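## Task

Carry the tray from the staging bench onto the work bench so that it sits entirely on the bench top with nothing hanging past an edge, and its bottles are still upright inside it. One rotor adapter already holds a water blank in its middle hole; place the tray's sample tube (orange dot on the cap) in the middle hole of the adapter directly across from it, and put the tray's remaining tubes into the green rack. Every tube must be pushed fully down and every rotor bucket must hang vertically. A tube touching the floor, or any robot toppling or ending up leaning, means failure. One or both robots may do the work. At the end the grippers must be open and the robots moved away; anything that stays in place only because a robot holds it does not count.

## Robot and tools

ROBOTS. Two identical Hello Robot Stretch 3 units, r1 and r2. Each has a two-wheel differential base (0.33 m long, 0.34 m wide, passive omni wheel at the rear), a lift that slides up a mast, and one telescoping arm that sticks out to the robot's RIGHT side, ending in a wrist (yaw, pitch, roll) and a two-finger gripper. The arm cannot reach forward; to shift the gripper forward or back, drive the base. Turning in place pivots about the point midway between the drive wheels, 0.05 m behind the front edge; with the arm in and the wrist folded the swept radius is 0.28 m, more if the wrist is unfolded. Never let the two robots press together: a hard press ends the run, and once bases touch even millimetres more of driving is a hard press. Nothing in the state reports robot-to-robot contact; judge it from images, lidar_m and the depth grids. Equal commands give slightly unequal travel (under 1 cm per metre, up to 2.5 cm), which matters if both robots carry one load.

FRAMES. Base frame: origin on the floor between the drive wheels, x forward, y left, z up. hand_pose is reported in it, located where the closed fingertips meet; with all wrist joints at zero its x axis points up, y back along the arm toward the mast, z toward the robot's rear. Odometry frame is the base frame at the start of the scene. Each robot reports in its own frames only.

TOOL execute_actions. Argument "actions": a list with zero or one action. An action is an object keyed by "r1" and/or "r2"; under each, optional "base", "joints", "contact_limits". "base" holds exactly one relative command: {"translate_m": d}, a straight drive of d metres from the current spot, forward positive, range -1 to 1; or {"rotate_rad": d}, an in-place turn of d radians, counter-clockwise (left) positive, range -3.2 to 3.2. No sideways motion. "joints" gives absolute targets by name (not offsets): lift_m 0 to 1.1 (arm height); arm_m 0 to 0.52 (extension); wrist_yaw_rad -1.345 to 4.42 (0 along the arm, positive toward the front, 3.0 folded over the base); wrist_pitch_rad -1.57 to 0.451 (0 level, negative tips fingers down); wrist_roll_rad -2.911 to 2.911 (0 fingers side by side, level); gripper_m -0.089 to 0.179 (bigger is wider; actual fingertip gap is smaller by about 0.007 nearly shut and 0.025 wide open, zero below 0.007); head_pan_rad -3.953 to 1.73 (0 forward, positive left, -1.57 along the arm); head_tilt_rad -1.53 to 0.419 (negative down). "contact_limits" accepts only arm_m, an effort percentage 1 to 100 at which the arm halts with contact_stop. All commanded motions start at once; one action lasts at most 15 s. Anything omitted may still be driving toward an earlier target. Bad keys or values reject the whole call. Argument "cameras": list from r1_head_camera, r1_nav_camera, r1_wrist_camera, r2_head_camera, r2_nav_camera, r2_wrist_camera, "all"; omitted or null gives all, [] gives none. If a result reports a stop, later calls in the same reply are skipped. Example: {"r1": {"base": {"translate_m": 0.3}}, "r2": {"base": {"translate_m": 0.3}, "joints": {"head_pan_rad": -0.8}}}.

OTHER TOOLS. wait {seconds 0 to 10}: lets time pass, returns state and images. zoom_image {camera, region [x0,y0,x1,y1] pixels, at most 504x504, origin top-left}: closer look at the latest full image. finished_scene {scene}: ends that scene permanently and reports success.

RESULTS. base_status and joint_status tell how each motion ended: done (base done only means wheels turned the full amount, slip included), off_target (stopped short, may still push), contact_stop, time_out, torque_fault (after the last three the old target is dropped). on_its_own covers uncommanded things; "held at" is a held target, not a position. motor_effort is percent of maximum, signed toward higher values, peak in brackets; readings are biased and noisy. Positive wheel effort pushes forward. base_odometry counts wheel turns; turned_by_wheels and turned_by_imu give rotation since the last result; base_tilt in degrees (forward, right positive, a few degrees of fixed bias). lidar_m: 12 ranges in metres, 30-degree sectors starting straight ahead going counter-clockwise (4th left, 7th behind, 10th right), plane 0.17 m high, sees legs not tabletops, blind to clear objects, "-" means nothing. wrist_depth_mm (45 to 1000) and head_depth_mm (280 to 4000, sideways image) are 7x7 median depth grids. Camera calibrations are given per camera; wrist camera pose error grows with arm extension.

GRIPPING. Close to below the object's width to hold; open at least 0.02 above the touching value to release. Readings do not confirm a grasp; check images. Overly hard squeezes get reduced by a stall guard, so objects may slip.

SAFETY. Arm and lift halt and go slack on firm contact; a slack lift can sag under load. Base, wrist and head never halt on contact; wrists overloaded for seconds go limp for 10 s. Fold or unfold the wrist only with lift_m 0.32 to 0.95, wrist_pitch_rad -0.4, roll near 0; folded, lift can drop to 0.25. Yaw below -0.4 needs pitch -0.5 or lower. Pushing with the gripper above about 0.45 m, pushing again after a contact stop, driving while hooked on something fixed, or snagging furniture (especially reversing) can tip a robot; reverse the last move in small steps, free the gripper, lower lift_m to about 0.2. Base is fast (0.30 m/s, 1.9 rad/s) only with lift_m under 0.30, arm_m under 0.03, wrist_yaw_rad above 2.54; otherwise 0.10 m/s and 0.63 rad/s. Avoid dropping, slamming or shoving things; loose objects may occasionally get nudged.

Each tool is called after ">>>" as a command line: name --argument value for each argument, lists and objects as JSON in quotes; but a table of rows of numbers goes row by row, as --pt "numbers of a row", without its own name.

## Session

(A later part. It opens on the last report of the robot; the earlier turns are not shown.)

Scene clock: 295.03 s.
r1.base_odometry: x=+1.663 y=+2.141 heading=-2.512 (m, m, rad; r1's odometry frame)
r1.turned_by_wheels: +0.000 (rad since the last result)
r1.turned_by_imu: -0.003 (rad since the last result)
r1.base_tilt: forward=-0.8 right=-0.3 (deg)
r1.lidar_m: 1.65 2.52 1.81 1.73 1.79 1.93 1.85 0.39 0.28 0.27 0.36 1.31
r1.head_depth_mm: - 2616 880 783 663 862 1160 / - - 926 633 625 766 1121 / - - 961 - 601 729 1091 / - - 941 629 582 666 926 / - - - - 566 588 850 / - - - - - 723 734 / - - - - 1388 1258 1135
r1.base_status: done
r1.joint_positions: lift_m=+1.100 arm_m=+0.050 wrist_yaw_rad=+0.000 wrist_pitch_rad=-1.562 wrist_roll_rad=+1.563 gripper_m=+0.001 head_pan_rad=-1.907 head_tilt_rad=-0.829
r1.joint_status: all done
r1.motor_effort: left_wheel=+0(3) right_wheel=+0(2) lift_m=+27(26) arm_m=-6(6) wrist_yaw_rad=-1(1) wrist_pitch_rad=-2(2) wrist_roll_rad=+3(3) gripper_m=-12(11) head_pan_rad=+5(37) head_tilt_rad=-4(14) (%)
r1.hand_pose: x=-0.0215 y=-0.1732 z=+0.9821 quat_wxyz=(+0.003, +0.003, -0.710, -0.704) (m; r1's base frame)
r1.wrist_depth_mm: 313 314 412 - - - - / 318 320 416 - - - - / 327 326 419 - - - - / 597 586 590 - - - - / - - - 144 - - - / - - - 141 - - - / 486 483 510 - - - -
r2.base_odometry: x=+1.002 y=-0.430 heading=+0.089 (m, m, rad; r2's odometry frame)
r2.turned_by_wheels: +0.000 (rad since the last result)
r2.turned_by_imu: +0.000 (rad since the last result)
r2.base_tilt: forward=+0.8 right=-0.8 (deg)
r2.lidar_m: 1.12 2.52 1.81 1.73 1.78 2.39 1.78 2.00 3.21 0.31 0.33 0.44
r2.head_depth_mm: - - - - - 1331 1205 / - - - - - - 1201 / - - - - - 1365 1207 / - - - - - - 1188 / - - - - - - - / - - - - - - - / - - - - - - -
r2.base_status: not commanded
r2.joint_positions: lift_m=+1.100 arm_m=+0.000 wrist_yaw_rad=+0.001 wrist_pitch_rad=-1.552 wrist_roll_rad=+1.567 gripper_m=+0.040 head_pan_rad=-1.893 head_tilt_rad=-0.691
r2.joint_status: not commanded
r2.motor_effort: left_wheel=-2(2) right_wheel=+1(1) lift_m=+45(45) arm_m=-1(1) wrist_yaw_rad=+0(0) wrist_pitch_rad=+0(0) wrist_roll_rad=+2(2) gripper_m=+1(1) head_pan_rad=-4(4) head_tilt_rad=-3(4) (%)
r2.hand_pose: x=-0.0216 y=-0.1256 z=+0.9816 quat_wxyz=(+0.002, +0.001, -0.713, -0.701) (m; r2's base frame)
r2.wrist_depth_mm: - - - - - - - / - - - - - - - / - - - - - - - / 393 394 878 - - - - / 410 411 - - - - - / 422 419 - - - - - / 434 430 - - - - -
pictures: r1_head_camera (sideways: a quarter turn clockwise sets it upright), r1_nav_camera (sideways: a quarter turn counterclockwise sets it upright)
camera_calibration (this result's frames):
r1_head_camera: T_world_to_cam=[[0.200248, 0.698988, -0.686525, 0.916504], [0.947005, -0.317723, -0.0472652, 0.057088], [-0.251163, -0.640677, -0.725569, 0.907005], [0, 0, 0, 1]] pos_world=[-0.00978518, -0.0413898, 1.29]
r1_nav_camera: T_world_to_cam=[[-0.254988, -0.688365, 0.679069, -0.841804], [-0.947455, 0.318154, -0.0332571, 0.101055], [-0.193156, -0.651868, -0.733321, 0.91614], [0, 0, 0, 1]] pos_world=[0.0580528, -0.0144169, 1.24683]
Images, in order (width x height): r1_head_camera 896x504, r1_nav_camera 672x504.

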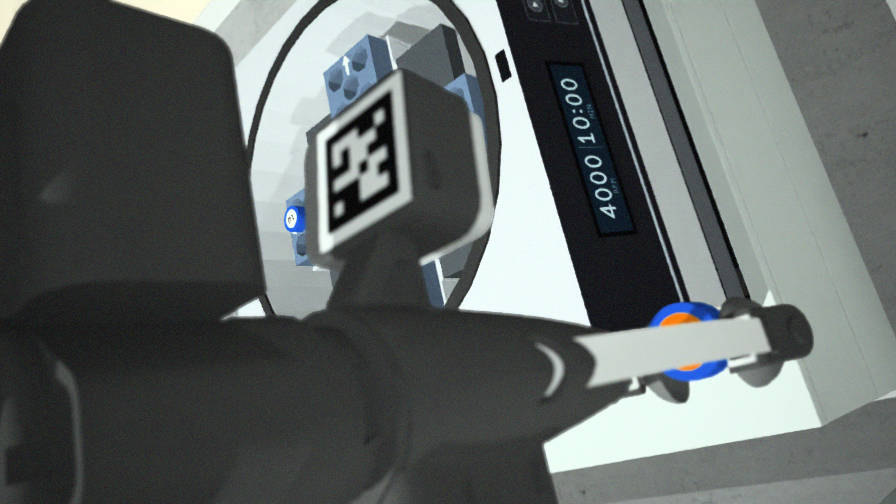

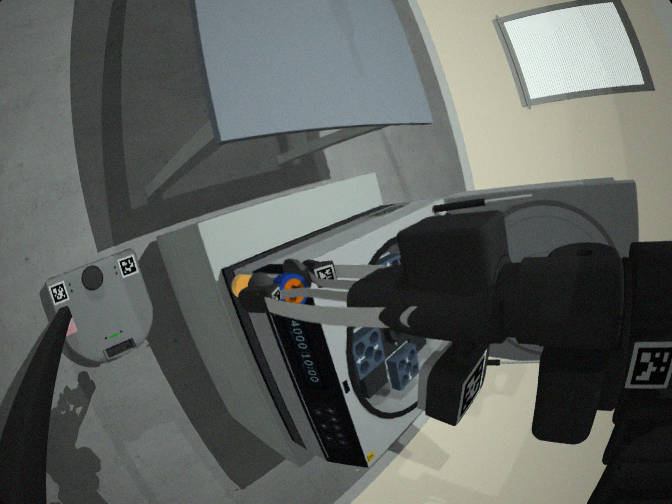

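>>> execute_actions --actions '[{"r1":{"base":{"translate_m":-0.28},"joints":{"arm_m":0.36,"head_pan_rad":-1.65,"head_tilt_rad":-0.9}}}]' --cameras '["r1_head_camera","r1_wrist_camera"]'

Scene clock: 299.80 s.
r1.base_odometry: x=+1.889 y=+2.305 heading=-2.512 (m, m, rad; r1's odometry frame)
r1.turned_by_wheels: +0.000 (rad since the last result)
r1.turned_by_imu: -0.001 (rad since the last result)
r1.base_tilt: forward=-0.7 right=-0.3 (deg)
r1.lidar_m: 1.93 2.51 1.80 1.72 1.77 1.64 1.56 0.40 0.29 0.28 0.29 0.38
r1.head_depth_mm: 2852 2570 1995 634 598 747 1122 / 790 877 804 634 589 733 1110 / 804 872 850 709 580 726 1103 / 782 876 808 672 572 713 1079 / 792 862 819 689 567 703 1077 / 756 852 830 710 562 682 1014 / 748 831 772 611 554 661 965
r1.base_status: done
r1.joint_positions: lift_m=+1.100 arm_m=+0.360 wrist_yaw_rad=+0.000 wrist_pitch_rad=-1.562 wrist_roll_rad=+1.564 gripper_m=+0.001 head_pan_rad=-1.657 head_tilt_rad=-0.889
r1.joint_status: all done
r1.motor_effort: left_wheel=-1(4) right_wheel=+2(4) lift_m=+27(27) arm_m=+5(6) wrist_yaw_rad=+0(0) wrist_pitch_rad=-2(2) wrist_roll_rad=+3(4) gripper_m=-12(11) head_pan_rad=+5(32) head_tilt_rad=-4(10) (%)
r1.hand_pose: x=-0.0215 y=-0.4824 z=+0.9821 quat_wxyz=(+0.003, +0.002, -0.710, -0.704) (m; r1's base frame)
r1.wrist_depth_mm: 344 388 348 423 307 - - / 386 377 377 371 314 - - / 384 387 375 383 369 - - / 369 382 376 367 364 - - / 396 407 401 144 339 - - / 372 419 392 142 - - - / 355 394 415 382 353 - -
r2.base_odometry: x=+1.002 y=-0.430 heading=+0.089 (m, m, rad; r2's odometry frame)
r2.turned_by_wheels: +0.000 (rad since the last result)
r2.turned_by_imu: +0.000 (rad since the last result)
r2.base_tilt: forward=+0.6 right=-0.9 (deg)
r2.lidar_m: 1.12 2.53 1.81 1.73 1.78 2.40 1.78 2.00 3.19 0.31 0.33 0.44
r2.head_depth_mm: - - - - - 1332 1205 / - - - - - - 1211 / - - - - - 1368 1208 / - - - - - - 1188 / - - - - - - - / - - - - - - - / - - - - - - -
r2.base_status: not commanded
r2.joint_positions: lift_m=+1.100 arm_m=+0.000 wrist_yaw_rad=+0.001 wrist_pitch_rad=-1.552 wrist_roll_rad=+1.567 gripper_m=+0.040 head_pan_rad=-1.893 head_tilt_rad=-0.691
r2.joint_status: not commanded
r2.motor_effort: left_wheel=-2(2) right_wheel=+1(1) lift_m=+46(45) arm_m=-1(1) wrist_yaw_rad=+0(0) wrist_pitch_rad=+0(0) wrist_roll_rad=+2(2) gripper_m=-1(1) head_pan_rad=-4(5) head_tilt_rad=-3(3) (%)
r2.hand_pose: x=-0.0216 y=-0.1256 z=+0.9816 quat_wxyz=(+0.002, +0.001, -0.713, -0.701) (m; r2's base frame)
r2.wrist_depth_mm: - - - - - - - / - - - - - - - / - - - - - - - / 400 396 892 - - - - / 409 404 - - - - - / 424 413 - - - - - / 431 435 - - - - -
pictures: r1_head_camera (sideways: a quarter turn clockwise sets it upright), r1_wrist_camera
camera_calibration (this result's frames):
r1_head_camera: T_world_to_cam=[[0.0243679, 0.766288, -0.642034, 0.859604], [0.996424, -0.0705875, -0.04643, 0.0556955], [-0.0808984, -0.638607, -0.765269, 0.957593], [0, 0, 0, 1]] pos_world=[0.00102465, -0.043247, 1.2873]
r1_wrist_camera: T_world_to_cam=[[0.0111751, 0.999656, -0.0237184, 0.511457], [0.988956, -0.00754362, 0.148016, -0.0930718], [0.147786, -0.0251105, -0.988701, 1.1214], [0, 0, 0, 1]] pos_world=[-0.0793986, -0.483824, 1.13463]
Images, in order (width x height): r1_head_camera 896x504, r1_wrist_camera 644x364.

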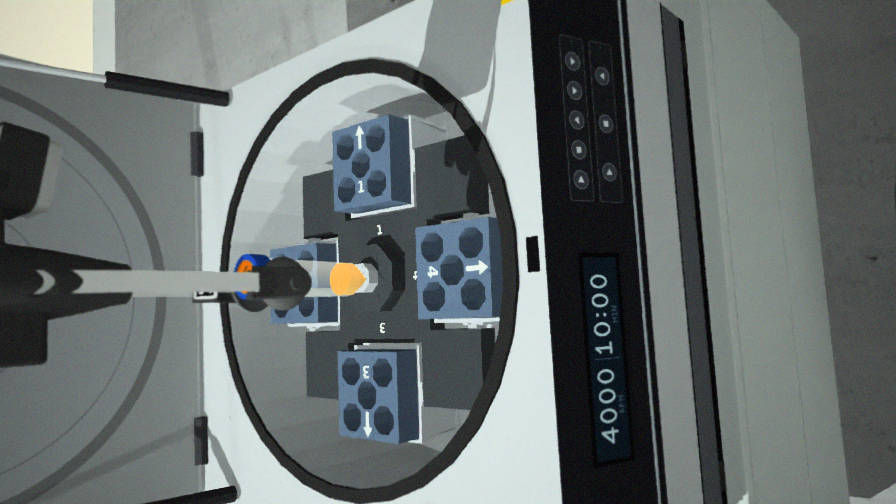

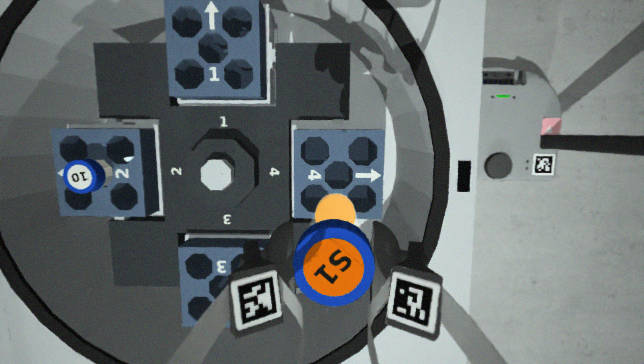

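>>> execute_actions --actions '[{"r1":{"base":{"translate_m":-0.021},"joints":{"arm_m":0.354,"lift_m":1.04}}}]' --cameras '["r1_wrist_camera"]'

>>> execute_actions --actions '[{"r1":{"joints":{"lift_m":1.0}}}]' --cameras '["r1_head_camera","r1_wrist_camera"]'

>>> zoom_image --camera "r1_head_camera" --region '[300,180,540,360]'

Scene clock: 302.33 s.
r1.base_odometry: x=+1.906 y=+2.318 heading=-2.512 (m, m, rad; r1's odometry frame)
r1.turned_by_wheels: +0.000 (rad since the last result)
r1.turned_by_imu: +0.000 (rad since the last result)
r1.base_tilt: forward=-0.7 right=-0.3 (deg)
r1.lidar_m: 1.95 2.51 1.80 1.72 1.77 1.62 1.55 0.41 0.29 0.28 0.29 0.38
r1.head_depth_mm: 2866 2564 2047 634 601 764 1123 / 786 895 797 632 590 732 1104 / 767 882 830 709 579 725 1101 / 775 879 843 686 573 711 1079 / - 877 818 682 568 704 1075 / 759 854 832 696 561 682 1015 / 750 846 786 709 554 664 966
r1.base_status: done
r1.joint_positions: lift_m=+1.040 arm_m=+0.354 wrist_yaw_rad=+0.000 wrist_pitch_rad=-1.562 wrist_roll_rad=+1.564 gripper_m=+0.001 head_pan_rad=-1.657 head_tilt_rad=-0.889
r1.joint_status: all done
r1.motor_effort: left_wheel=+0(4) right_wheel=+1(3) lift_m=+22(26) arm_m=-6(4) wrist_yaw_rad=+0(0) wrist_pitch_rad=-2(2) wrist_roll_rad=+3(3) gripper_m=-12(13) head_pan_rad=+5(5) head_tilt_rad=-4(4) (%)
r1.hand_pose: x=-0.0215 y=-0.4772 z=+0.9224 quat_wxyz=(+0.003, +0.002, -0.710, -0.704) (m; r1's base frame)
r1.wrist_depth_mm: 326 312 299 386 250 250 - / 326 314 310 315 269 260 - / 330 324 327 341 328 260 - / 314 328 329 306 315 269 - / 320 339 338 143 314 - - / 366 344 328 142 - - - / 352 359 346 377 288 - -
r2.base_odometry: x=+1.002 y=-0.430 heading=+0.089 (m, m, rad; r2's odometry frame)
r2.turned_by_wheels: +0.000 (rad since the last result)
r2.turned_by_imu: +0.000 (rad since the last result)
r2.base_tilt: forward=+0.6 right=-0.7 (deg)
r2.lidar_m: 1.12 2.52 1.81 1.73 1.78 2.39 1.78 2.00 3.21 0.31 0.33 0.44
r2.head_depth_mm: - - - - - 1334 1205 / - - - - - - 1205 / - - - - - 1362 1209 / - - - - - - 1187 / - - - - - - - / - - - - - - - / - - - - - - -
r2.base_status: not commanded
r2.joint_positions: lift_m=+1.100 arm_m=+0.000 wrist_yaw_rad=+0.001 wrist_pitch_rad=-1.552 wrist_roll_rad=+1.567 gripper_m=+0.040 head_pan_rad=-1.893 head_tilt_rad=-0.691
r2.joint_status: not commanded
r2.motor_effort: left_wheel=-2(2) right_wheel=+1(1) lift_m=+45(45) arm_m=-1(1) wrist_yaw_rad=+1(1) wrist_pitch_rad=+0(0) wrist_roll_rad=+2(2) gripper_m=+0(1) head_pan_rad=-4(4) head_tilt_rad=-4(4) (%)
r2.hand_pose: x=-0.0216 y=-0.1256 z=+0.9816 quat_wxyz=(+0.002, +0.001, -0.713, -0.701) (m; r2's base frame)
r2.wrist_depth_mm: - - - - - - - / - - - - - - - / - - - - - - - / 397 393 879 - - - - / 407 402 - - - - - / 422 420 - - - - - / 430 434 - - - - -
pictures: r1_wrist_camera
camera_calibration (this result's frames):
r1_wrist_camera: T_world_to_cam=[[0.0111749, 0.999656, -0.0237184, 0.504895], [0.988956, -0.00754334, 0.148016, -0.0841862], [0.147786, -0.0251105, -0.988701, 1.06243], [0, 0, 0, 1]] pos_world=[-0.0793986, -0.478678, 1.07487]
Images, in order (width x height): r1_wrist_camera 644x364.

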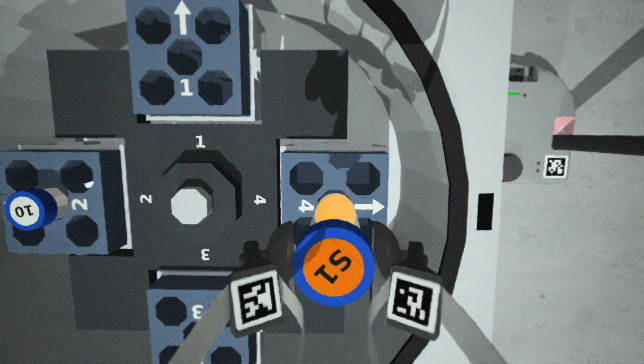

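Scene clock: 303.50 s.
r1.base_odometry: x=+1.906 y=+2.318 heading=-2.512 (m, m, rad; r1's odometry frame)
r1.turned_by_wheels: +0.000 (rad since the last result)
r1.turned_by_imu: +0.000 (rad since the last result)
r1.base_tilt: forward=-0.7 right=-0.3 (deg)
r1.lidar_m: 1.95 2.51 1.80 1.72 1.77 1.62 1.55 0.41 0.29 0.28 0.29 0.38
r1.head_depth_mm: - 2457 1998 635 600 763 1128 / 791 897 798 634 589 730 1103 / 815 854 834 710 580 724 1101 / - 870 840 686 571 710 1080 / 762 - 816 677 567 702 1072 / 757 852 829 696 562 683 1021 / 751 844 784 707 553 663 965
r1.base_status: not commanded
r1.joint_positions: lift_m=+1.000 arm_m=+0.354 wrist_yaw_rad=+0.000 wrist_pitch_rad=-1.562 wrist_roll_rad=+1.564 gripper_m=+0.001 head_pan_rad=-1.657 head_tilt_rad=-0.889
r1.joint_status: all done
r1.motor_effort: left_wheel=-1(1) right_wheel=+0(0) lift_m=+23(23) arm_m=-5(5) wrist_yaw_rad=+0(0) wrist_pitch_rad=-2(2) wrist_roll_rad=+3(3) gripper_m=-11(11) head_pan_rad=+5(5) head_tilt_rad=-3(4) (%)
r1.hand_pose: x=-0.0215 y=-0.4772 z=+0.8824 quat_wxyz=(+0.003, +0.002, -0.710, -0.704) (m; r1's base frame)
r1.wrist_depth_mm: 321 255 276 351 214 215 944 / 283 257 279 283 269 217 1000 / 291 288 289 288 310 220 - / 275 291 292 264 317 225 - / 277 299 293 144 291 235 - / 312 306 306 141 - 236 - / 317 296 308 312 276 245 -
r2.base_odometry: x=+1.002 y=-0.430 heading=+0.089 (m, m, rad; r2's odometry frame)
r2.turned_by_wheels: +0.000 (rad since the last result)
r2.turned_by_imu: +0.000 (rad since the last result)
r2.base_tilt: forward=+0.7 right=-0.9 (deg)
r2.lidar_m: 1.12 2.53 1.81 1.73 1.78 2.40 1.79 2.00 3.21 0.31 0.33 0.44
r2.head_depth_mm: - - - - - 1333 1207 / - - - - - - 1210 / - - - - - 1365 1211 / - - - - - - 1189 / - - - - - - - / - - - - - - - / - - - - - - -
r2.base_status: not commanded
r2.joint_positions: lift_m=+1.100 arm_m=+0.000 wrist_yaw_rad=+0.001 wrist_pitch_rad=-1.552 wrist_roll_rad=+1.567 gripper_m=+0.040 head_pan_rad=-1.893 head_tilt_rad=-0.691
r2.joint_status: not commanded
r2.motor_effort: left_wheel=-2(2) right_wheel=+1(1) lift_m=+46(45) arm_m=-1(1) wrist_yaw_rad=+0(0) wrist_pitch_rad=+0(0) wrist_roll_rad=+2(2) gripper_m=+0(0) head_pan_rad=-4(4) head_tilt_rad=-3(4) (%)
r2.hand_pose: x=-0.0216 y=-0.1256 z=+0.9816 quat_wxyz=(+0.002, +0.001, -0.713, -0.701) (m; r2's base frame)
r2.wrist_depth_mm: - - - - - - - / - - - - - - - / - - - - - - - / 392 397 899 - - - - / 403 407 - - - - - / 417 413 - - - - - / 437 427 - - - - -
pictures: r1_head_camera (sideways: a quarter turn clockwise sets it upright), r1_wrist_camera
camera_calibration (this result's frames):
r1_head_camera: T_world_to_cam=[[0.0243667, 0.766288, -0.642034, 0.859604], [0.996425, -0.070586, -0.04643, 0.0556955], [-0.0808974, -0.638608, -0.765269, 0.957593], [0, 0, 0, 1]] pos_world=[0.00102472, -0.043247, 1.2873]
r1_wrist_camera: T_world_to_cam=[[0.011175, 0.999656, -0.0237184, 0.503946], [0.988956, -0.00754347, 0.148016, -0.0782656], [0.147786, -0.0251105, -0.988701, 1.02289], [0, 0, 0, 1]] pos_world=[-0.0793986, -0.478678, 1.03487]
Images, in order (width x height): r1_head_camera 896x504, r1_wrist_camera 644x364.

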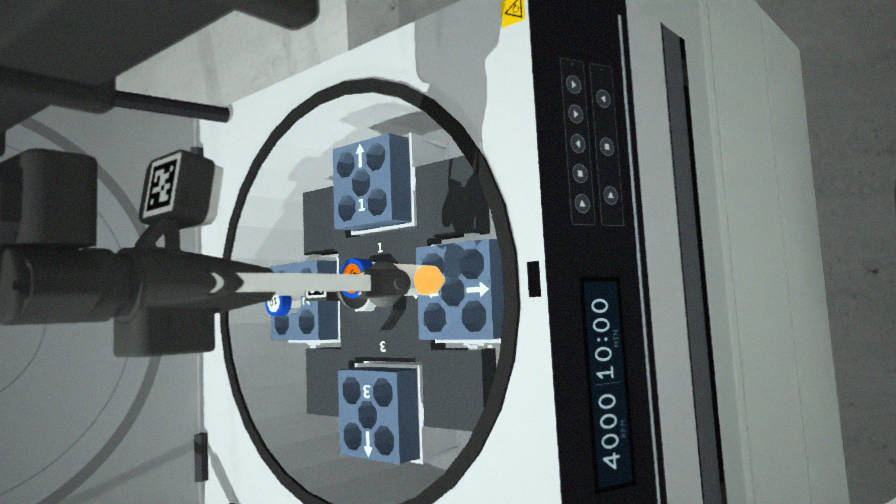

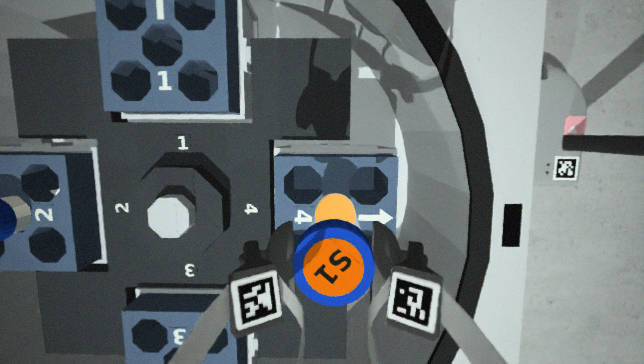

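Region (300, 180, 540, 360) of r1_head_camera's 896x504 image, scaled by 2.100, with more detail than that image has; it fills the top 378 rows of this view, and the rest is white.

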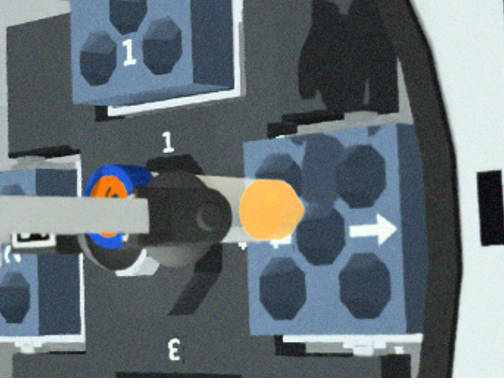

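>>> execute_actions --actions '[{"r1":{"base":{"translate_m":0.004}}}]' --cameras '[]'

>>> execute_actions --actions '[{"r1":{"joints":{"lift_m":0.975}}}]' --cameras '["r1_head_camera","r1_wrist_camera"]'

>>> zoom_image --camera "r1_head_camera" --region '[300,180,540,360]'

Scene clock: 305.50 s.
r1.base_odometry: x=+1.903 y=+2.315 heading=-2.512 (m, m, rad; r1's odometry frame)
r1.turned_by_wheels: +0.000 (rad since the last result)
r1.turned_by_imu: +0.000 (rad since the last result)
r1.base_tilt: forward=-0.6 right=-0.3 (deg)
r1.lidar_m: 1.94 2.51 1.80 1.72 1.77 1.62 1.55 0.40 0.29 0.28 0.29 0.38
r1.head_depth_mm: - 2476 2012 635 601 761 1127 / 787 882 793 632 590 732 1107 / 817 858 833 708 579 726 1098 / - 870 845 669 572 712 1076 / 764 - 819 683 567 703 1074 / 756 851 831 697 564 681 1016 / 750 843 778 620 554 662 971
r1.base_status: done
r1.joint_positions: lift_m=+1.000 arm_m=+0.354 wrist_yaw_rad=+0.000 wrist_pitch_rad=-1.562 wrist_roll_rad=+1.564 gripper_m=+0.001 head_pan_rad=-1.657 head_tilt_rad=-0.889
r1.joint_status: not commanded
r1.motor_effort: left_wheel=+0(3) right_wheel=+1(5) lift_m=+23(22) arm_m=-6(6) wrist_yaw_rad=+0(0) wrist_pitch_rad=-2(2) wrist_roll_rad=+3(3) gripper_m=-11(12) head_pan_rad=+5(5) head_tilt_rad=-4(4) (%)
r1.hand_pose: x=-0.0215 y=-0.4772 z=+0.8824 quat_wxyz=(+0.003, +0.002, -0.710, -0.704) (m; r1's base frame)
r1.wrist_depth_mm: 307 250 275 309 216 214 950 / 281 257 277 279 274 220 979 / 287 288 286 285 318 221 - / 273 288 290 265 296 227 - / 279 300 293 143 293 236 - / 308 308 304 141 - 238 - / 319 297 308 314 275 245 -
r2.base_odometry: x=+1.002 y=-0.430 heading=+0.089 (m, m, rad; r2's odometry frame)
r2.turned_by_wheels: +0.000 (rad since the last result)
r2.turned_by_imu: +0.000 (rad since the last result)
r2.base_tilt: forward=+0.8 right=-0.8 (deg)
r2.lidar_m: 1.12 2.53 1.81 1.73 1.78 2.39 1.79 2.00 3.20 0.31 0.33 0.44
r2.head_depth_mm: - - - - - 1331 1198 / - - - - - - 1206 / - - - - - 1365 1206 / - - - - - - 1187 / - - - - - - - / - - - - - - - / - - - - - - -
r2.base_status: not commanded
r2.joint_positions: lift_m=+1.100 arm_m=+0.000 wrist_yaw_rad=+0.001 wrist_pitch_rad=-1.552 wrist_roll_rad=+1.567 gripper_m=+0.040 head_pan_rad=-1.893 head_tilt_rad=-0.691
r2.joint_status: not commanded
r2.motor_effort: left_wheel=-1(2) right_wheel=+1(1) lift_m=+46(45) arm_m=-1(1) wrist_yaw_rad=-1(0) wrist_pitch_rad=+0(0) wrist_roll_rad=+2(2) gripper_m=+1(0) head_pan_rad=-4(4) head_tilt_rad=-3(4) (%)
r2.hand_pose: x=-0.0216 y=-0.1256 z=+0.9816 quat_wxyz=(+0.002, +0.001, -0.713, -0.701) (m; r2's base frame)
r2.wrist_depth_mm: - - - - - - - / - - - - - - - / - - - - - - - / 399 397 890 - - - - / 406 408 - - - - - / 419 416 - - - - - / 433 429 - - - - -
pictures: none
No camera images: the call's "cameras" was empty. Leave "cameras" out to get every camera's image.

Scene clock: 306.50 s.
r1.base_odometry: x=+1.903 y=+2.315 heading=-2.512 (m, m, rad; r1's odometry frame)
r1.turned_by_wheels: +0.000 (rad since the last result)
r1.turned_by_imu: +0.000 (rad since the last result)
r1.base_tilt: forward=-0.7 right=-0.2 (deg)
r1.lidar_m: 1.95 2.51 1.80 1.72 1.77 1.62 1.55 0.40 0.29 0.28 0.29 0.38
r1.head_depth_mm: - - 2045 635 599 764 1126 / - 879 797 631 589 735 1105 / - 873 832 711 581 727 1098 / - 859 833 669 573 712 1077 / 763 - 820 681 567 705 1075 / 755 853 835 696 563 684 1016 / 749 846 777 619 553 661 966
r1.base_status: not commanded
r1.joint_positions: lift_m=+0.975 arm_m=+0.354 wrist_yaw_rad=+0.000 wrist_pitch_rad=-1.562 wrist_roll_rad=+1.564 gripper_m=+0.001 head_pan_rad=-1.657 head_tilt_rad=-0.889
r1.joint_status: all done
r1.motor_effort: left_wheel=-1(0) right_wheel=+1(0) lift_m=+22(22) arm_m=-6(6) wrist_yaw_rad=+0(0) wrist_pitch_rad=-2(2) wrist_roll_rad=+3(3) gripper_m=-13(12) head_pan_rad=+5(5) head_tilt_rad=-5(4) (%)
r1.hand_pose: x=-0.0215 y=-0.4772 z=+0.8574 quat_wxyz=(+0.003, +0.002, -0.710, -0.704) (m; r1's base frame)
r1.wrist_depth_mm: 255 229 252 252 218 189 944 / 258 234 259 255 276 193 947 / 261 264 263 261 314 198 993 / 259 249 265 242 280 202 - / 259 254 273 144 279 208 - / 281 281 281 141 - 213 - / 288 264 289 284 273 217 -
r2.base_odometry: x=+1.002 y=-0.430 heading=+0.089 (m, m, rad; r2's odometry frame)
r2.turned_by_wheels: +0.000 (rad since the last result)
r2.turned_by_imu: +0.000 (rad since the last result)
r2.base_tilt: forward=+0.6 right=-0.9 (deg)
r2.lidar_m: 1.12 2.53 1.82 1.73 1.78 2.40 1.78 2.00 3.20 0.31 0.33 0.44
r2.head_depth_mm: - - - - - 1330 1202 / - - - - - - 1206 / - - - - - 1363 1211 / - - - - - - 1185 / - - - - - - - / - - - - - - - / - - - - - - -
r2.base_status: not commanded
r2.joint_positions: lift_m=+1.100 arm_m=+0.000 wrist_yaw_rad=+0.001 wrist_pitch_rad=-1.552 wrist_roll_rad=+1.567 gripper_m=+0.040 head_pan_rad=-1.893 head_tilt_rad=-0.691
r2.joint_status: not commanded
r2.motor_effort: left_wheel=-2(1) right_wheel=+1(1) lift_m=+45(45) arm_m=-1(1) wrist_yaw_rad=-1(1) wrist_pitch_rad=+0(0) wrist_roll_rad=+2(2) gripper_m=+1(0) head_pan_rad=-4(4) head_tilt_rad=-3(3) (%)
r2.hand_pose: x=-0.0216 y=-0.1256 z=+0.9816 quat_wxyz=(+0.002, +0.001, -0.713, -0.701) (m; r2's base frame)
r2.wrist_depth_mm: - - - - - - - / - - - - - - - / - - - - - - - / 396 391 904 - - - - / 406 408 - - - - - / 422 419 - - - - - / 435 430 - - - - -
pictures: r1_head_camera (sideways: a quarter turn clockwise sets it upright), r1_wrist_camera
camera_calibration (this result's frames):
r1_head_camera: T_world_to_cam=[[0.0243665, 0.766289, -0.642034, 0.859604], [0.996425, -0.0705857, -0.04643, 0.0556955], [-0.0808972, -0.638608, -0.765269, 0.957593], [0, 0, 0, 1]] pos_world=[0.00102473, -0.043247, 1.2873]
r1_wrist_camera: T_world_to_cam=[[0.0111742, 0.999656, -0.0237184, 0.503353], [0.988956, -0.00754274, 0.148016, -0.0745671], [0.147786, -0.0251104, -0.988701, 0.998184], [0, 0, 0, 1]] pos_world=[-0.0793986, -0.478678, 1.00988]
Images, in order (width x height): r1_head_camera 896x504, r1_wrist_camera 644x364.

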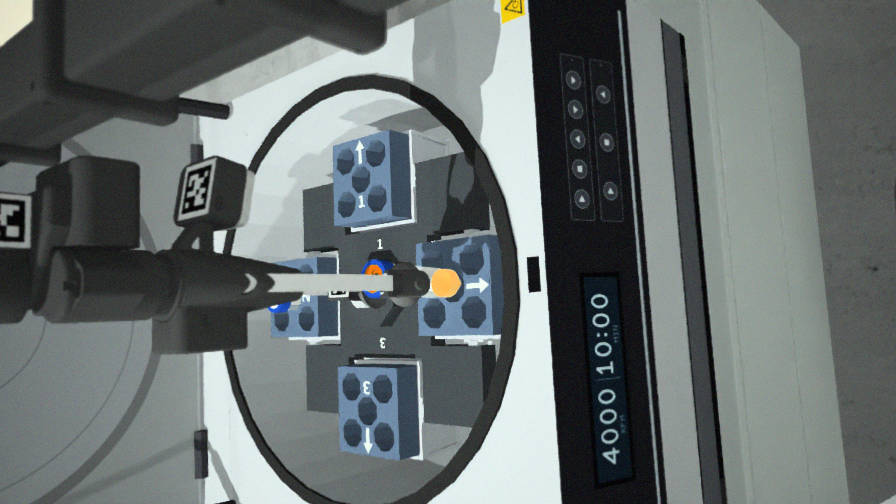

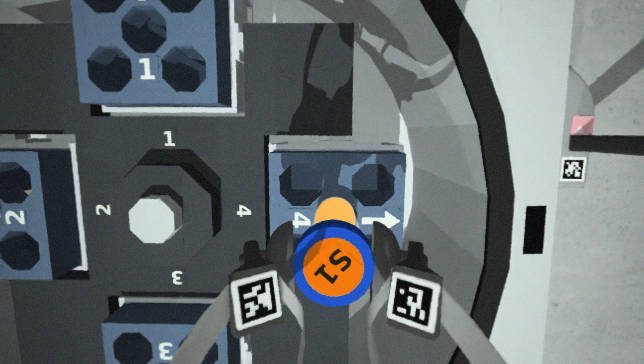

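Region (300, 180, 540, 360) of r1_head_camera's 896x504 image, scaled by 2.100, with more detail than that image has; it fills the top 378 rows of this view, and the rest is white.

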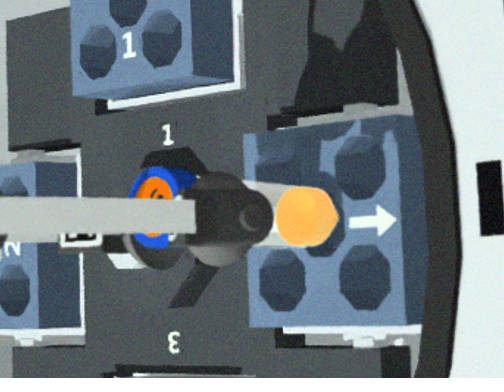

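>>> execute_actions --actions '[{"r1":{"joints":{"lift_m":0.955}}}]' --cameras '["r1_head_camera","r1_wrist_camera"]'

>>> zoom_image --camera "r1_head_camera" --region '[300,180,540,360]'

Scene clock: 308.70 s.
r1.base_odometry: x=+1.903 y=+2.315 heading=-2.512 (m, m, rad; r1's odometry frame)
r1.turned_by_wheels: +0.000 (rad since the last result)
r1.turned_by_imu: +0.000 (rad since the last result)
r1.base_tilt: forward=-0.7 right=-0.3 (deg)
r1.lidar_m: 1.94 2.51 1.80 1.72 1.77 1.62 1.55 0.41 0.29 0.28 0.29 0.38
r1.head_depth_mm: 2800 - - 607 599 762 1123 / - 873 793 632 588 733 1104 / - 891 821 709 580 727 1100 / - - 822 670 571 711 1082 / 763 847 818 683 567 705 1072 / 757 853 829 697 561 683 1018 / 750 847 778 618 553 662 965
r1.base_status: not commanded
r1.joint_positions: lift_m=+0.955 arm_m=+0.354 wrist_yaw_rad=+0.000 wrist_pitch_rad=-1.562 wrist_roll_rad=+1.564 gripper_m=+0.001 head_pan_rad=-1.657 head_tilt_rad=-0.889
r1.joint_status: all done
r1.motor_effort: left_wheel=-1(1) right_wheel=+1(0) lift_m=+22(24) arm_m=-6(5) wrist_yaw_rad=+0(0) wrist_pitch_rad=-2(2) wrist_roll_rad=+3(3) gripper_m=-11(12) head_pan_rad=+5(6) head_tilt_rad=-4(4) (%)
r1.hand_pose: x=-0.0215 y=-0.4772 z=+0.8374 quat_wxyz=(+0.003, +0.002, -0.710, -0.704) (m; r1's base frame)
r1.wrist_depth_mm: 208 210 231 232 215 169 172 / 229 212 236 235 276 174 935 / 245 243 242 239 306 179 179 / 247 230 245 219 279 182 984 / 253 233 251 143 279 187 - / 262 260 260 140 - 193 - / 267 239 262 263 277 194 -
r2.base_odometry: x=+1.002 y=-0.430 heading=+0.089 (m, m, rad; r2's odometry frame)
r2.turned_by_wheels: +0.000 (rad since the last result)
r2.turned_by_imu: +0.000 (rad since the last result)
r2.base_tilt: forward=+0.6 right=-0.8 (deg)
r2.lidar_m: 1.12 2.52 1.81 1.73 1.78 2.40 1.79 2.01 3.22 0.31 0.33 0.44
r2.head_depth_mm: - - - - - 1328 1207 / - - - - - - 1205 / - - - - - 1371 1210 / - - - - - - 1187 / - - - - - - - / - - - - - - - / - - - - - - -
r2.base_status: not commanded
r2.joint_positions: lift_m=+1.100 arm_m=+0.000 wrist_yaw_rad=+0.001 wrist_pitch_rad=-1.552 wrist_roll_rad=+1.567 gripper_m=+0.040 head_pan_rad=-1.893 head_tilt_rad=-0.691
r2.joint_status: not commanded
r2.motor_effort: left_wheel=-2(2) right_wheel=+1(1) lift_m=+45(45) arm_m=-1(1) wrist_yaw_rad=-1(0) wrist_pitch_rad=+0(0) wrist_roll_rad=+2(2) gripper_m=+1(0) head_pan_rad=-4(4) head_tilt_rad=-3(3) (%)
r2.hand_pose: x=-0.0216 y=-0.1256 z=+0.9816 quat_wxyz=(+0.002, +0.001, -0.713, -0.701) (m; r2's base frame)
r2.wrist_depth_mm: - - - - - - - / - - - - - - - / - - - - - - - / 399 399 864 - - - - / 413 407 - - - - - / 416 419 - - - - - / 428 429 - - - - -
pictures: r1_head_camera (sideways: a quarter turn clockwise sets it upright), r1_wrist_camera
camera_calibration (this result's frames):
r1_head_camera: T_world_to_cam=[[0.0243666, 0.766289, -0.642034, 0.859604], [0.996425, -0.0705858, -0.04643, 0.0556955], [-0.0808973, -0.638608, -0.765269, 0.957593], [0, 0, 0, 1]] pos_world=[0.00102472, -0.043247, 1.2873]
r1_wrist_camera: T_world_to_cam=[[0.0111729, 0.999656, -0.0237184, 0.502876], [0.988956, -0.00754138, 0.148016, -0.0716045], [0.147786, -0.0251102, -0.988701, 0.9784], [0, 0, 0, 1]] pos_world=[-0.0793987, -0.478675, 0.98987]
Images, in order (width x height): r1_head_camera 896x504, r1_wrist_camera 644x364.

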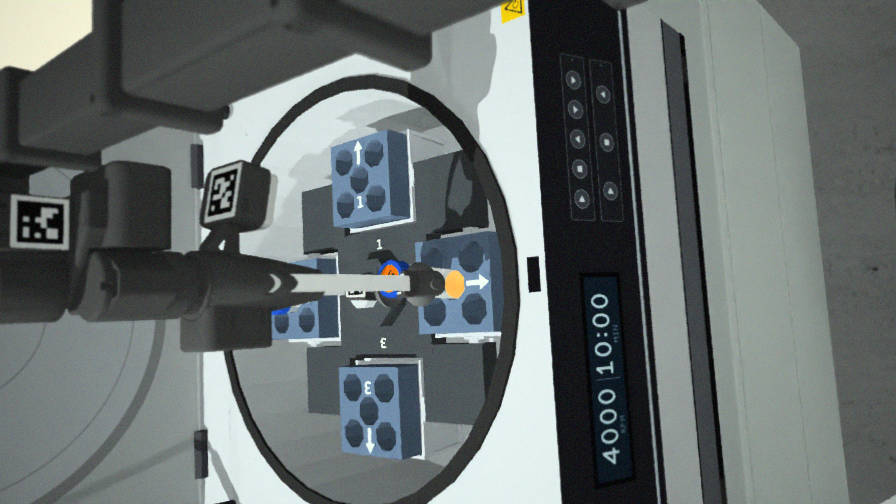

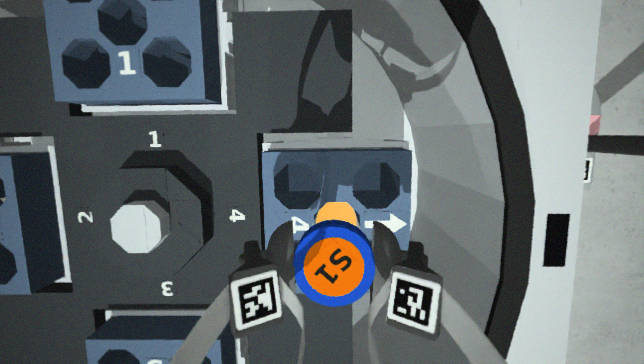

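Region (300, 180, 540, 360) of r1_head_camera's 896x504 image, scaled by 2.100, with more detail than that image has; it fills the top 378 rows of this view, and the rest is white.

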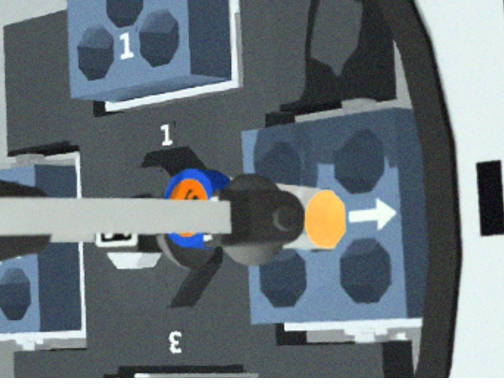

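>>> execute_actions --actions '[{"r1":{"joints":{"lift_m":0.925}}}]' --cameras '["r1_wrist_camera"]'

>>> execute_actions --actions '[{"r1":{"joints":{"gripper_m":0.062}}}]' --cameras '["r1_wrist_camera"]'

>>> execute_actions --actions '[{"r1":{"joints":{"lift_m":0.975}}}]' --cameras '["r1_wrist_camera","r1_head_camera"]'

Scene clock: 311.23 s.
r1.base_odometry: x=+1.903 y=+2.315 heading=-2.512 (m, m, rad; r1's odometry frame)
r1.turned_by_wheels: +0.000 (rad since the last result)
r1.turned_by_imu: +0.000 (rad since the last result)
r1.base_tilt: forward=-0.7 right=-0.2 (deg)
r1.lidar_m: 1.95 2.51 1.80 1.72 1.77 1.62 1.55 0.41 0.29 0.28 0.29 0.38
r1.head_depth_mm: 2865 2774 - - 607 778 1125 / 759 - 808 630 589 732 1107 / - 876 788 709 580 726 1100 / - - 818 670 572 712 1080 / 750 863 795 682 567 704 1072 / 756 852 831 699 563 682 1016 / 748 845 779 620 555 663 967
r1.base_status: not commanded
r1.joint_positions: lift_m=+0.925 arm_m=+0.354 wrist_yaw_rad=+0.000 wrist_pitch_rad=-1.562 wrist_roll_rad=+1.564 gripper_m=+0.001 head_pan_rad=-1.657 head_tilt_rad=-0.889
r1.joint_status: all done
r1.motor_effort: left_wheel=-2(1) right_wheel=+0(1) lift_m=+22(21) arm_m=-6(6) wrist_yaw_rad=+0(0) wrist_pitch_rad=-2(2) wrist_roll_rad=+3(3) gripper_m=-11(11) head_pan_rad=+5(4) head_tilt_rad=-4(5) (%)
r1.hand_pose: x=-0.0215 y=-0.4772 z=+0.8074 quat_wxyz=(+0.003, +0.002, -0.710, -0.704) (m; r1's base frame)
r1.wrist_depth_mm: 188 182 203 203 216 141 142 / 188 184 206 207 276 150 145 / 215 214 213 211 274 167 149 / 218 202 215 191 259 177 151 / 203 198 222 143 258 183 155 / 231 207 228 142 - 182 159 / 234 232 234 233 274 165 163
r2.base_odometry: x=+1.002 y=-0.430 heading=+0.089 (m, m, rad; r2's odometry frame)
r2.turned_by_wheels: +0.000 (rad since the last result)
r2.turned_by_imu: +0.000 (rad since the last result)
r2.base_tilt: forward=+0.7 right=-0.9 (deg)
r2.lidar_m: 1.12 2.52 1.82 1.73 1.79 2.40 1.79 2.00 3.21 0.31 0.33 0.44
r2.head_depth_mm: - - - - - 1330 1203 / - - - - - - 1205 / - - - - - 1363 1208 / - - - - - - 1186 / - - - - - - - / - - - - - - - / - - - - - - -
r2.base_status: not commanded
r2.joint_positions: lift_m=+1.100 arm_m=+0.000 wrist_yaw_rad=+0.001 wrist_pitch_rad=-1.552 wrist_roll_rad=+1.567 gripper_m=+0.040 head_pan_rad=-1.893 head_tilt_rad=-0.691
r2.joint_status: not commanded
r2.motor_effort: left_wheel=-2(2) right_wheel=+1(1) lift_m=+45(45) arm_m=-1(1) wrist_yaw_rad=+0(0) wrist_pitch_rad=+0(0) wrist_roll_rad=+2(2) gripper_m=+0(2) head_pan_rad=-4(4) head_tilt_rad=-3(3) (%)
r2.hand_pose: x=-0.0216 y=-0.1256 z=+0.9816 quat_wxyz=(+0.002, +0.001, -0.713, -0.701) (m; r2's base frame)
r2.wrist_depth_mm: - - - - - - - / - - - - - - - / - - - - - - - / 396 396 896 - - - - / 406 404 - - - - - / 422 419 - - - - - / 434 425 - - - - -
pictures: r1_wrist_camera
camera_calibration (this result's frames):
r1_wrist_camera: T_world_to_cam=[[0.011174, 0.999656, -0.0237184, 0.50216], [0.988956, -0.00754251, 0.148016, -0.0671657], [0.147786, -0.0251104, -0.988701, 0.948746], [0, 0, 0, 1]] pos_world=[-0.0793987, -0.47867, 0.959878]
Images, in order (width x height): r1_wrist_camera 644x364.

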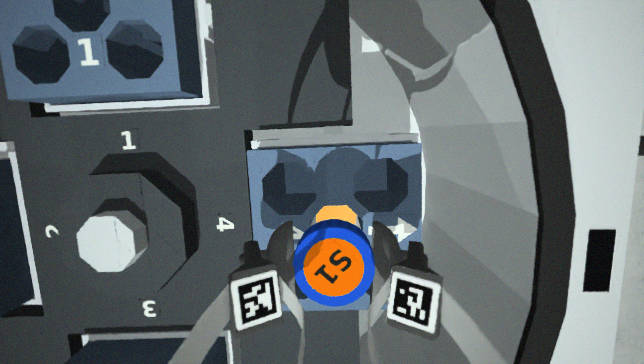

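Scene clock: 312.33 s.
r1.base_odometry: x=+1.903 y=+2.315 heading=-2.512 (m, m, rad; r1's odometry frame)
r1.turned_by_wheels: +0.000 (rad since the last result)
r1.turned_by_imu: +0.000 (rad since the last result)
r1.base_tilt: forward=-0.7 right=-0.3 (deg)
r1.lidar_m: 1.95 2.51 1.80 1.72 1.78 1.62 1.55 0.41 0.29 0.28 0.29 0.39
r1.head_depth_mm: 2818 2758 - - 607 779 1126 / 758 - 807 632 589 732 1103 / - 876 787 709 580 727 1099 / - - 818 673 571 710 1079 / 750 864 798 682 568 702 1072 / 755 852 834 698 562 682 1015 / 748 845 779 619 554 662 966
r1.base_status: not commanded
r1.joint_positions: lift_m=+0.925 arm_m=+0.354 wrist_yaw_rad=+0.000 wrist_pitch_rad=-1.562 wrist_roll_rad=+1.564 gripper_m=+0.062 head_pan_rad=-1.657 head_tilt_rad=-0.889
r1.joint_status: all done
r1.motor_effort: left_wheel=-2(1) right_wheel=+0(1) lift_m=+23(22) arm_m=-6(6) wrist_yaw_rad=+0(0) wrist_pitch_rad=-2(2) wrist_roll_rad=+3(3) gripper_m=+0(80) head_pan_rad=+4(5) head_tilt_rad=-4(4) (%)
r1.hand_pose: x=-0.0215 y=-0.4772 z=+0.8074 quat_wxyz=(+0.003, +0.002, -0.710, -0.704) (m; r1's base frame)
r1.wrist_depth_mm: 188 181 204 202 215 142 143 / 189 184 209 208 277 150 146 / 216 214 213 212 276 167 148 / 218 202 216 190 261 178 151 / 206 198 222 166 256 183 154 / 229 209 - 199 212 179 158 / 234 232 234 233 290 162 163
r2.base_odometry: x=+1.002 y=-0.430 heading=+0.089 (m, m, rad; r2's odometry frame)
r2.turned_by_wheels: +0.000 (rad since the last result)
r2.turned_by_imu: +0.000 (rad since the last result)
r2.base_tilt: forward=+0.8 right=-0.8 (deg)
r2.lidar_m: 1.12 2.53 1.81 1.73 1.78 2.40 1.79 2.00 3.21 0.31 0.33 0.44
r2.head_depth_mm: - - - - - 1328 1203 / - - - - - - 1210 / - - - - - 1361 1213 / - - - - - - 1185 / - - - - - - - / - - - - - - - / - - - - - - -
r2.base_status: not commanded
r2.joint_positions: lift_m=+1.100 arm_m=+0.000 wrist_yaw_rad=+0.001 wrist_pitch_rad=-1.552 wrist_roll_rad=+1.567 gripper_m=+0.040 head_pan_rad=-1.893 head_tilt_rad=-0.691
r2.joint_status: not commanded
r2.motor_effort: left_wheel=-2(3) right_wheel=+1(1) lift_m=+45(45) arm_m=-1(1) wrist_yaw_rad=-1(0) wrist_pitch_rad=+0(0) wrist_roll_rad=+2(2) gripper_m=+1(0) head_pan_rad=-5(4) head_tilt_rad=-3(3) (%)
r2.hand_pose: x=-0.0216 y=-0.1256 z=+0.9816 quat_wxyz=(+0.002, +0.001, -0.713, -0.701) (m; r2's base frame)
r2.wrist_depth_mm: - - - - - - - / - - - - - - - / - - - - - - - / 401 393 914 - - - - / 413 403 - - - - - / 416 414 - - - - - / 432 426 - - - - -
pictures: r1_wrist_camera
camera_calibration (this result's frames):
r1_wrist_camera: T_world_to_cam=[[0.0111746, 0.999656, -0.0237183, 0.50216], [0.988956, -0.0075431, 0.148016, -0.067166], [0.147786, -0.0251103, -0.988701, 0.948746], [0, 0, 0, 1]] pos_world=[-0.0793986, -0.47867, 0.959878]
Images, in order (width x height): r1_wrist_camera 644x364.

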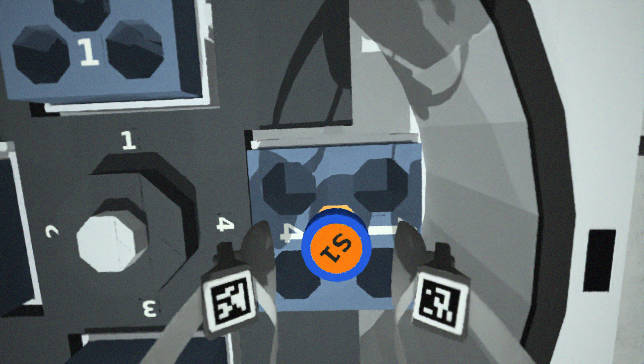

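Scene clock: 313.63 s.
r1.base_odometry: x=+1.903 y=+2.315 heading=-2.512 (m, m, rad; r1's odometry frame)
r1.turned_by_wheels: +0.000 (rad since the last result)
r1.turned_by_imu: +0.000 (rad since the last result)
r1.base_tilt: forward=-0.9 right=-0.3 (deg)
r1.lidar_m: 1.95 2.51 1.80 1.72 1.77 1.62 1.55 0.41 0.29 0.28 0.29 0.38
r1.head_depth_mm: - - 2053 636 599 762 1128 / - 879 794 631 589 733 1102 / - 874 831 711 580 725 1101 / - 862 824 669 571 711 1080 / 762 - 815 682 566 703 1075 / 757 852 832 696 563 682 1019 / 748 843 779 620 554 663 972
r1.base_status: not commanded
r1.joint_positions: lift_m=+0.975 arm_m=+0.354 wrist_yaw_rad=+0.000 wrist_pitch_rad=-1.562 wrist_roll_rad=+1.564 gripper_m=+0.062 head_pan_rad=-1.657 head_tilt_rad=-0.889
r1.joint_status: all done
r1.motor_effort: left_wheel=-1(1) right_wheel=+0(1) lift_m=+26(27) arm_m=-5(5) wrist_yaw_rad=-1(0) wrist_pitch_rad=-2(2) wrist_roll_rad=+3(3) gripper_m=+1(2) head_pan_rad=+5(5) head_tilt_rad=-4(4) (%)
r1.hand_pose: x=-0.0215 y=-0.4772 z=+0.8572 quat_wxyz=(+0.003, +0.002, -0.710, -0.704) (m; r1's base frame)
r1.wrist_depth_mm: 254 227 250 250 216 190 939 / 257 234 252 257 278 194 959 / 265 265 263 262 290 196 951 / 260 251 266 242 282 202 - / 259 257 263 244 265 207 - / 281 281 - 280 383 211 - / 288 267 285 289 290 215 -
r2.base_odometry: x=+1.002 y=-0.430 heading=+0.089 (m, m, rad; r2's odometry frame)
r2.turned_by_wheels: +0.000 (rad since the last result)
r2.turned_by_imu: +0.000 (rad since the last result)
r2.base_tilt: forward=+0.8 right=-0.9 (deg)
r2.lidar_m: 1.12 2.51 1.81 1.73 1.79 2.41 1.79 2.00 3.20 0.31 0.33 0.44
r2.head_depth_mm: - - - - - 1335 1203 / - - - - - - 1205 / - - - - - 1366 1208 / - - - - - - 1188 / - - - - - - - / - - - - - - - / - - - - - - -
r2.base_status: not commanded
r2.joint_positions: lift_m=+1.100 arm_m=+0.000 wrist_yaw_rad=+0.001 wrist_pitch_rad=-1.552 wrist_roll_rad=+1.567 gripper_m=+0.040 head_pan_rad=-1.893 head_tilt_rad=-0.691
r2.joint_status: not commanded
r2.motor_effort: left_wheel=-1(2) right_wheel=+1(1) lift_m=+45(45) arm_m=-1(1) wrist_yaw_rad=+0(1) wrist_pitch_rad=+0(0) wrist_roll_rad=+2(2) gripper_m=+0(1) head_pan_rad=-4(3) head_tilt_rad=-3(3) (%)
r2.hand_pose: x=-0.0216 y=-0.1256 z=+0.9816 quat_wxyz=(+0.002, +0.001, -0.713, -0.701) (m; r2's base frame)
r2.wrist_depth_mm: - - - - - - - / - - - - - - - / - - - - - - - / 396 394 895 - - - - / 410 403 - - - - - / 423 417 - - - - - / 427 423 - - - - -
pictures: r1_head_camera (sideways: a quarter turn clockwise sets it upright), r1_wrist_camera
camera_calibration (this result's frames):
r1_head_camera: T_world_to_cam=[[0.0243666, 0.766289, -0.642034, 0.859604], [0.996425, -0.0705858, -0.04643, 0.0556955], [-0.0808973, -0.638608, -0.765269, 0.957593], [0, 0, 0, 1]] pos_world=[0.00102472, -0.043247, 1.2873]
r1_wrist_camera: T_world_to_cam=[[0.0111744, 0.999656, -0.0237184, 0.50334], [0.988956, -0.0075429, 0.148016, -0.0745329], [0.147786, -0.0251104, -0.988701, 0.997955], [0, 0, 0, 1]] pos_world=[-0.0793986, -0.47867, 1.00965]
Images, in order (width x height): r1_head_camera 896x504, r1_wrist_camera 644x364.

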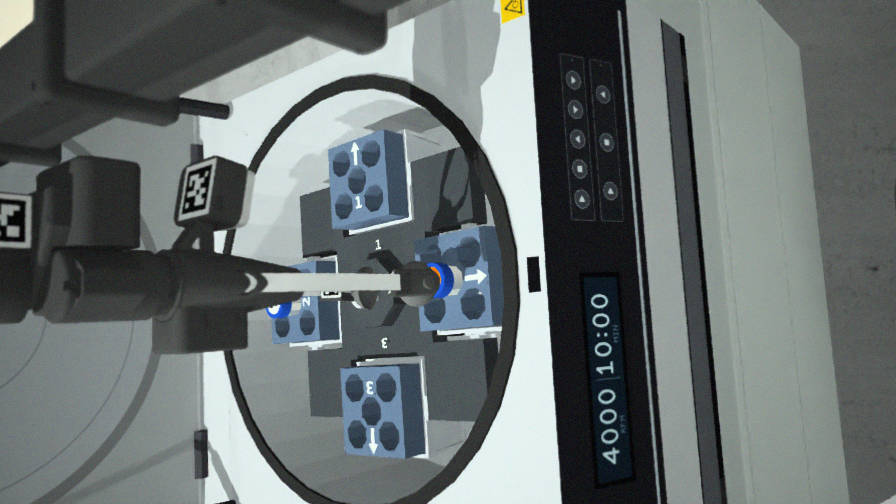

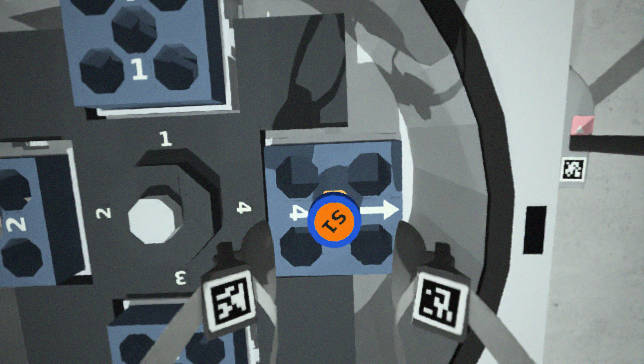

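>>> execute_actions --actions '[{"r1":{"joints":{"gripper_m":-0.01}}}]' --cameras '[]'

>>> execute_actions --actions '[{"r1":{"joints":{"lift_m":0.935}}}]' --cameras '[]'

Scene clock: 316.37 s.
r1.base_odometry: x=+1.903 y=+2.315 heading=-2.512 (m, m, rad; r1's odometry frame)
r1.turned_by_wheels: +0.000 (rad since the last result)
r1.turned_by_imu: +0.000 (rad since the last result)
r1.base_tilt: forward=-0.7 right=-0.3 (deg)
r1.lidar_m: 1.94 2.51 1.80 1.72 1.77 1.62 1.55 0.41 0.29 0.28 0.29 0.39
r1.head_depth_mm: - - 2062 634 599 763 1122 / - 881 796 633 590 732 1099 / - 874 832 711 579 726 1100 / - 862 819 664 572 713 1081 / 761 - 815 679 566 703 1074 / 757 851 831 698 561 684 1017 / 749 842 776 620 555 661 968
r1.base_status: not commanded
r1.joint_positions: lift_m=+0.975 arm_m=+0.354 wrist_yaw_rad=+0.000 wrist_pitch_rad=-1.562 wrist_roll_rad=+1.564 gripper_m=-0.010 head_pan_rad=-1.657 head_tilt_rad=-0.889
r1.joint_status: all done
r1.motor_effort: left_wheel=-1(0) right_wheel=+1(1) lift_m=+26(26) arm_m=-6(5) wrist_yaw_rad=-1(0) wrist_pitch_rad=-2(2) wrist_roll_rad=+3(3) gripper_m=-4(78) head_pan_rad=+5(5) head_tilt_rad=-4(4) (%)
r1.hand_pose: x=-0.0215 y=-0.4772 z=+0.8572 quat_wxyz=(+0.003, +0.002, -0.710, -0.704) (m; r1's base frame)
r1.wrist_depth_mm: 253 228 252 253 215 189 936 / 258 231 253 257 275 191 927 / 264 264 263 262 289 196 980 / 258 250 263 241 282 203 - / 261 258 274 243 275 205 - / 282 281 279 - 273 212 - / 291 267 270 287 278 216 -
r2.base_odometry: x=+1.002 y=-0.430 heading=+0.089 (m, m, rad; r2's odometry frame)
r2.turned_by_wheels: +0.000 (rad since the last result)
r2.turned_by_imu: +0.000 (rad since the last result)
r2.base_tilt: forward=+0.6 right=-0.8 (deg)
r2.lidar_m: 1.12 2.53 1.81 1.73 1.79 2.41 1.78 2.00 3.19 0.31 0.33 0.44
r2.head_depth_mm: - - - - - 1327 1202 / - - - - - - 1205 / - - - - - 1376 1209 / - - - - - - 1184 / - - - - - - - / - - - - - - - / - - - - - - -
r2.base_status: not commanded
r2.joint_positions: lift_m=+1.100 arm_m=+0.000 wrist_yaw_rad=+0.001 wrist_pitch_rad=-1.552 wrist_roll_rad=+1.567 gripper_m=+0.040 head_pan_rad=-1.893 head_tilt_rad=-0.691
r2.joint_status: not commanded
r2.motor_effort: left_wheel=-2(2) right_wheel=+1(1) lift_m=+45(45) arm_m=-1(1) wrist_yaw_rad=+1(0) wrist_pitch_rad=+0(0) wrist_roll_rad=+2(2) gripper_m=+0(0) head_pan_rad=-4(4) head_tilt_rad=-4(3) (%)
r2.hand_pose: x=-0.0216 y=-0.1256 z=+0.9816 quat_wxyz=(+0.002, +0.001, -0.713, -0.701) (m; r2's base frame)
r2.wrist_depth_mm: - - - - - - - / - - - - - - - / - - - - - - - / 397 394 895 - - - - / 405 404 - - - - - / 413 419 - - - - - / 430 427 - - - - -
pictures: none
No camera images: the call's "cameras" was empty. Leave "cameras" out to get every camera's image.

Scene clock: 317.80 s.
r1.base_odometry: x=+1.903 y=+2.315 heading=-2.512 (m, m, rad; r1's odometry frame)
r1.turned_by_wheels: +0.000 (rad since the last result)
r1.turned_by_imu: +0.000 (rad since the last result)
r1.base_tilt: forward=-0.8 right=-0.3 (deg)
r1.lidar_m: 1.95 2.51 1.80 1.72 1.78 1.62 1.55 0.41 0.29 0.28 0.29 0.38
r1.head_depth_mm: 2828 - - - 601 748 1131 / - - 793 632 589 732 1101 / - 892 791 709 581 726 1100 / - - 819 671 571 711 1079 / 761 863 802 682 567 704 1074 / 757 854 836 697 561 683 1017 / 748 845 778 620 554 663 965
r1.base_status: not commanded
r1.joint_positions: lift_m=+0.939 arm_m=+0.354 wrist_yaw_rad=+0.000 wrist_pitch_rad=-1.565 wrist_roll_rad=+1.564 gripper_m=-0.010 head_pan_rad=-1.657 head_tilt_rad=-0.889
r1.joint_status: lift_m contact_stop (moved -0.036 of -0.040)
r1.on_its_own: lift_m is slack since a contact_stop, until your next command for it
r1.motor_effort: left_wheel=+0(1) right_wheel=+1(1) lift_m=+24(25) arm_m=-6(6) wrist_yaw_rad=+0(1) wrist_pitch_rad=+0(2) wrist_roll_rad=+3(3) gripper_m=-6(4) head_pan_rad=+5(4) head_tilt_rad=-4(4) (%)
r1.hand_pose: x=-0.0215 y=-0.4765 z=+0.8213 quat_wxyz=(+0.003, +0.002, -0.709, -0.705) (m; r1's base frame)
r1.wrist_depth_mm: 195 193 217 217 215 154 156 / 199 197 221 222 273 158 160 / 228 229 228 224 287 167 163 / 231 214 231 219 277 176 167 / 239 205 236 206 265 181 173 / 241 242 242 - 268 183 - / 250 242 246 249 274 180 -
r2.base_odometry: x=+1.002 y=-0.430 heading=+0.089 (m, m, rad; r2's odometry frame)
r2.turned_by_wheels: +0.000 (rad since the last result)
r2.turned_by_imu: +0.000 (rad since the last result)
r2.base_tilt: forward=+0.7 right=-0.9 (deg)
r2.lidar_m: 1.12 2.53 1.81 1.74 1.79 2.40 1.79 1.99 3.18 0.31 0.33 0.44
r2.head_depth_mm: - - - - - 1330 1205 / - - - - - - 1201 / - - - - - 1360 1210 / - - - - - - 1187 / - - - - - - - / - - - - - - - / - - - - - - -
r2.base_status: not commanded
r2.joint_positions: lift_m=+1.100 arm_m=+0.000 wrist_yaw_rad=+0.001 wrist_pitch_rad=-1.552 wrist_roll_rad=+1.567 gripper_m=+0.040 head_pan_rad=-1.893 head_tilt_rad=-0.691
r2.joint_status: not commanded
r2.motor_effort: left_wheel=-2(2) right_wheel=+1(1) lift_m=+46(45) arm_m=-1(1) wrist_yaw_rad=+0(1) wrist_pitch_rad=+0(0) wrist_roll_rad=+2(2) gripper_m=-1(0) head_pan_rad=-5(4) head_tilt_rad=-3(3) (%)
r2.hand_pose: x=-0.0216 y=-0.1256 z=+0.9816 quat_wxyz=(+0.002, +0.001, -0.713, -0.701) (m; r2's base frame)
r2.wrist_depth_mm: - - - - - - - / - - - - - - - / - - - - - - - / 396 397 888 - - - - / 413 402 - - - - - / 418 422 - - - - - / 430 431 - - - - -
pictures: none
No camera images: the call's "cameras" was empty. Leave "cameras" out to get every camera's image.


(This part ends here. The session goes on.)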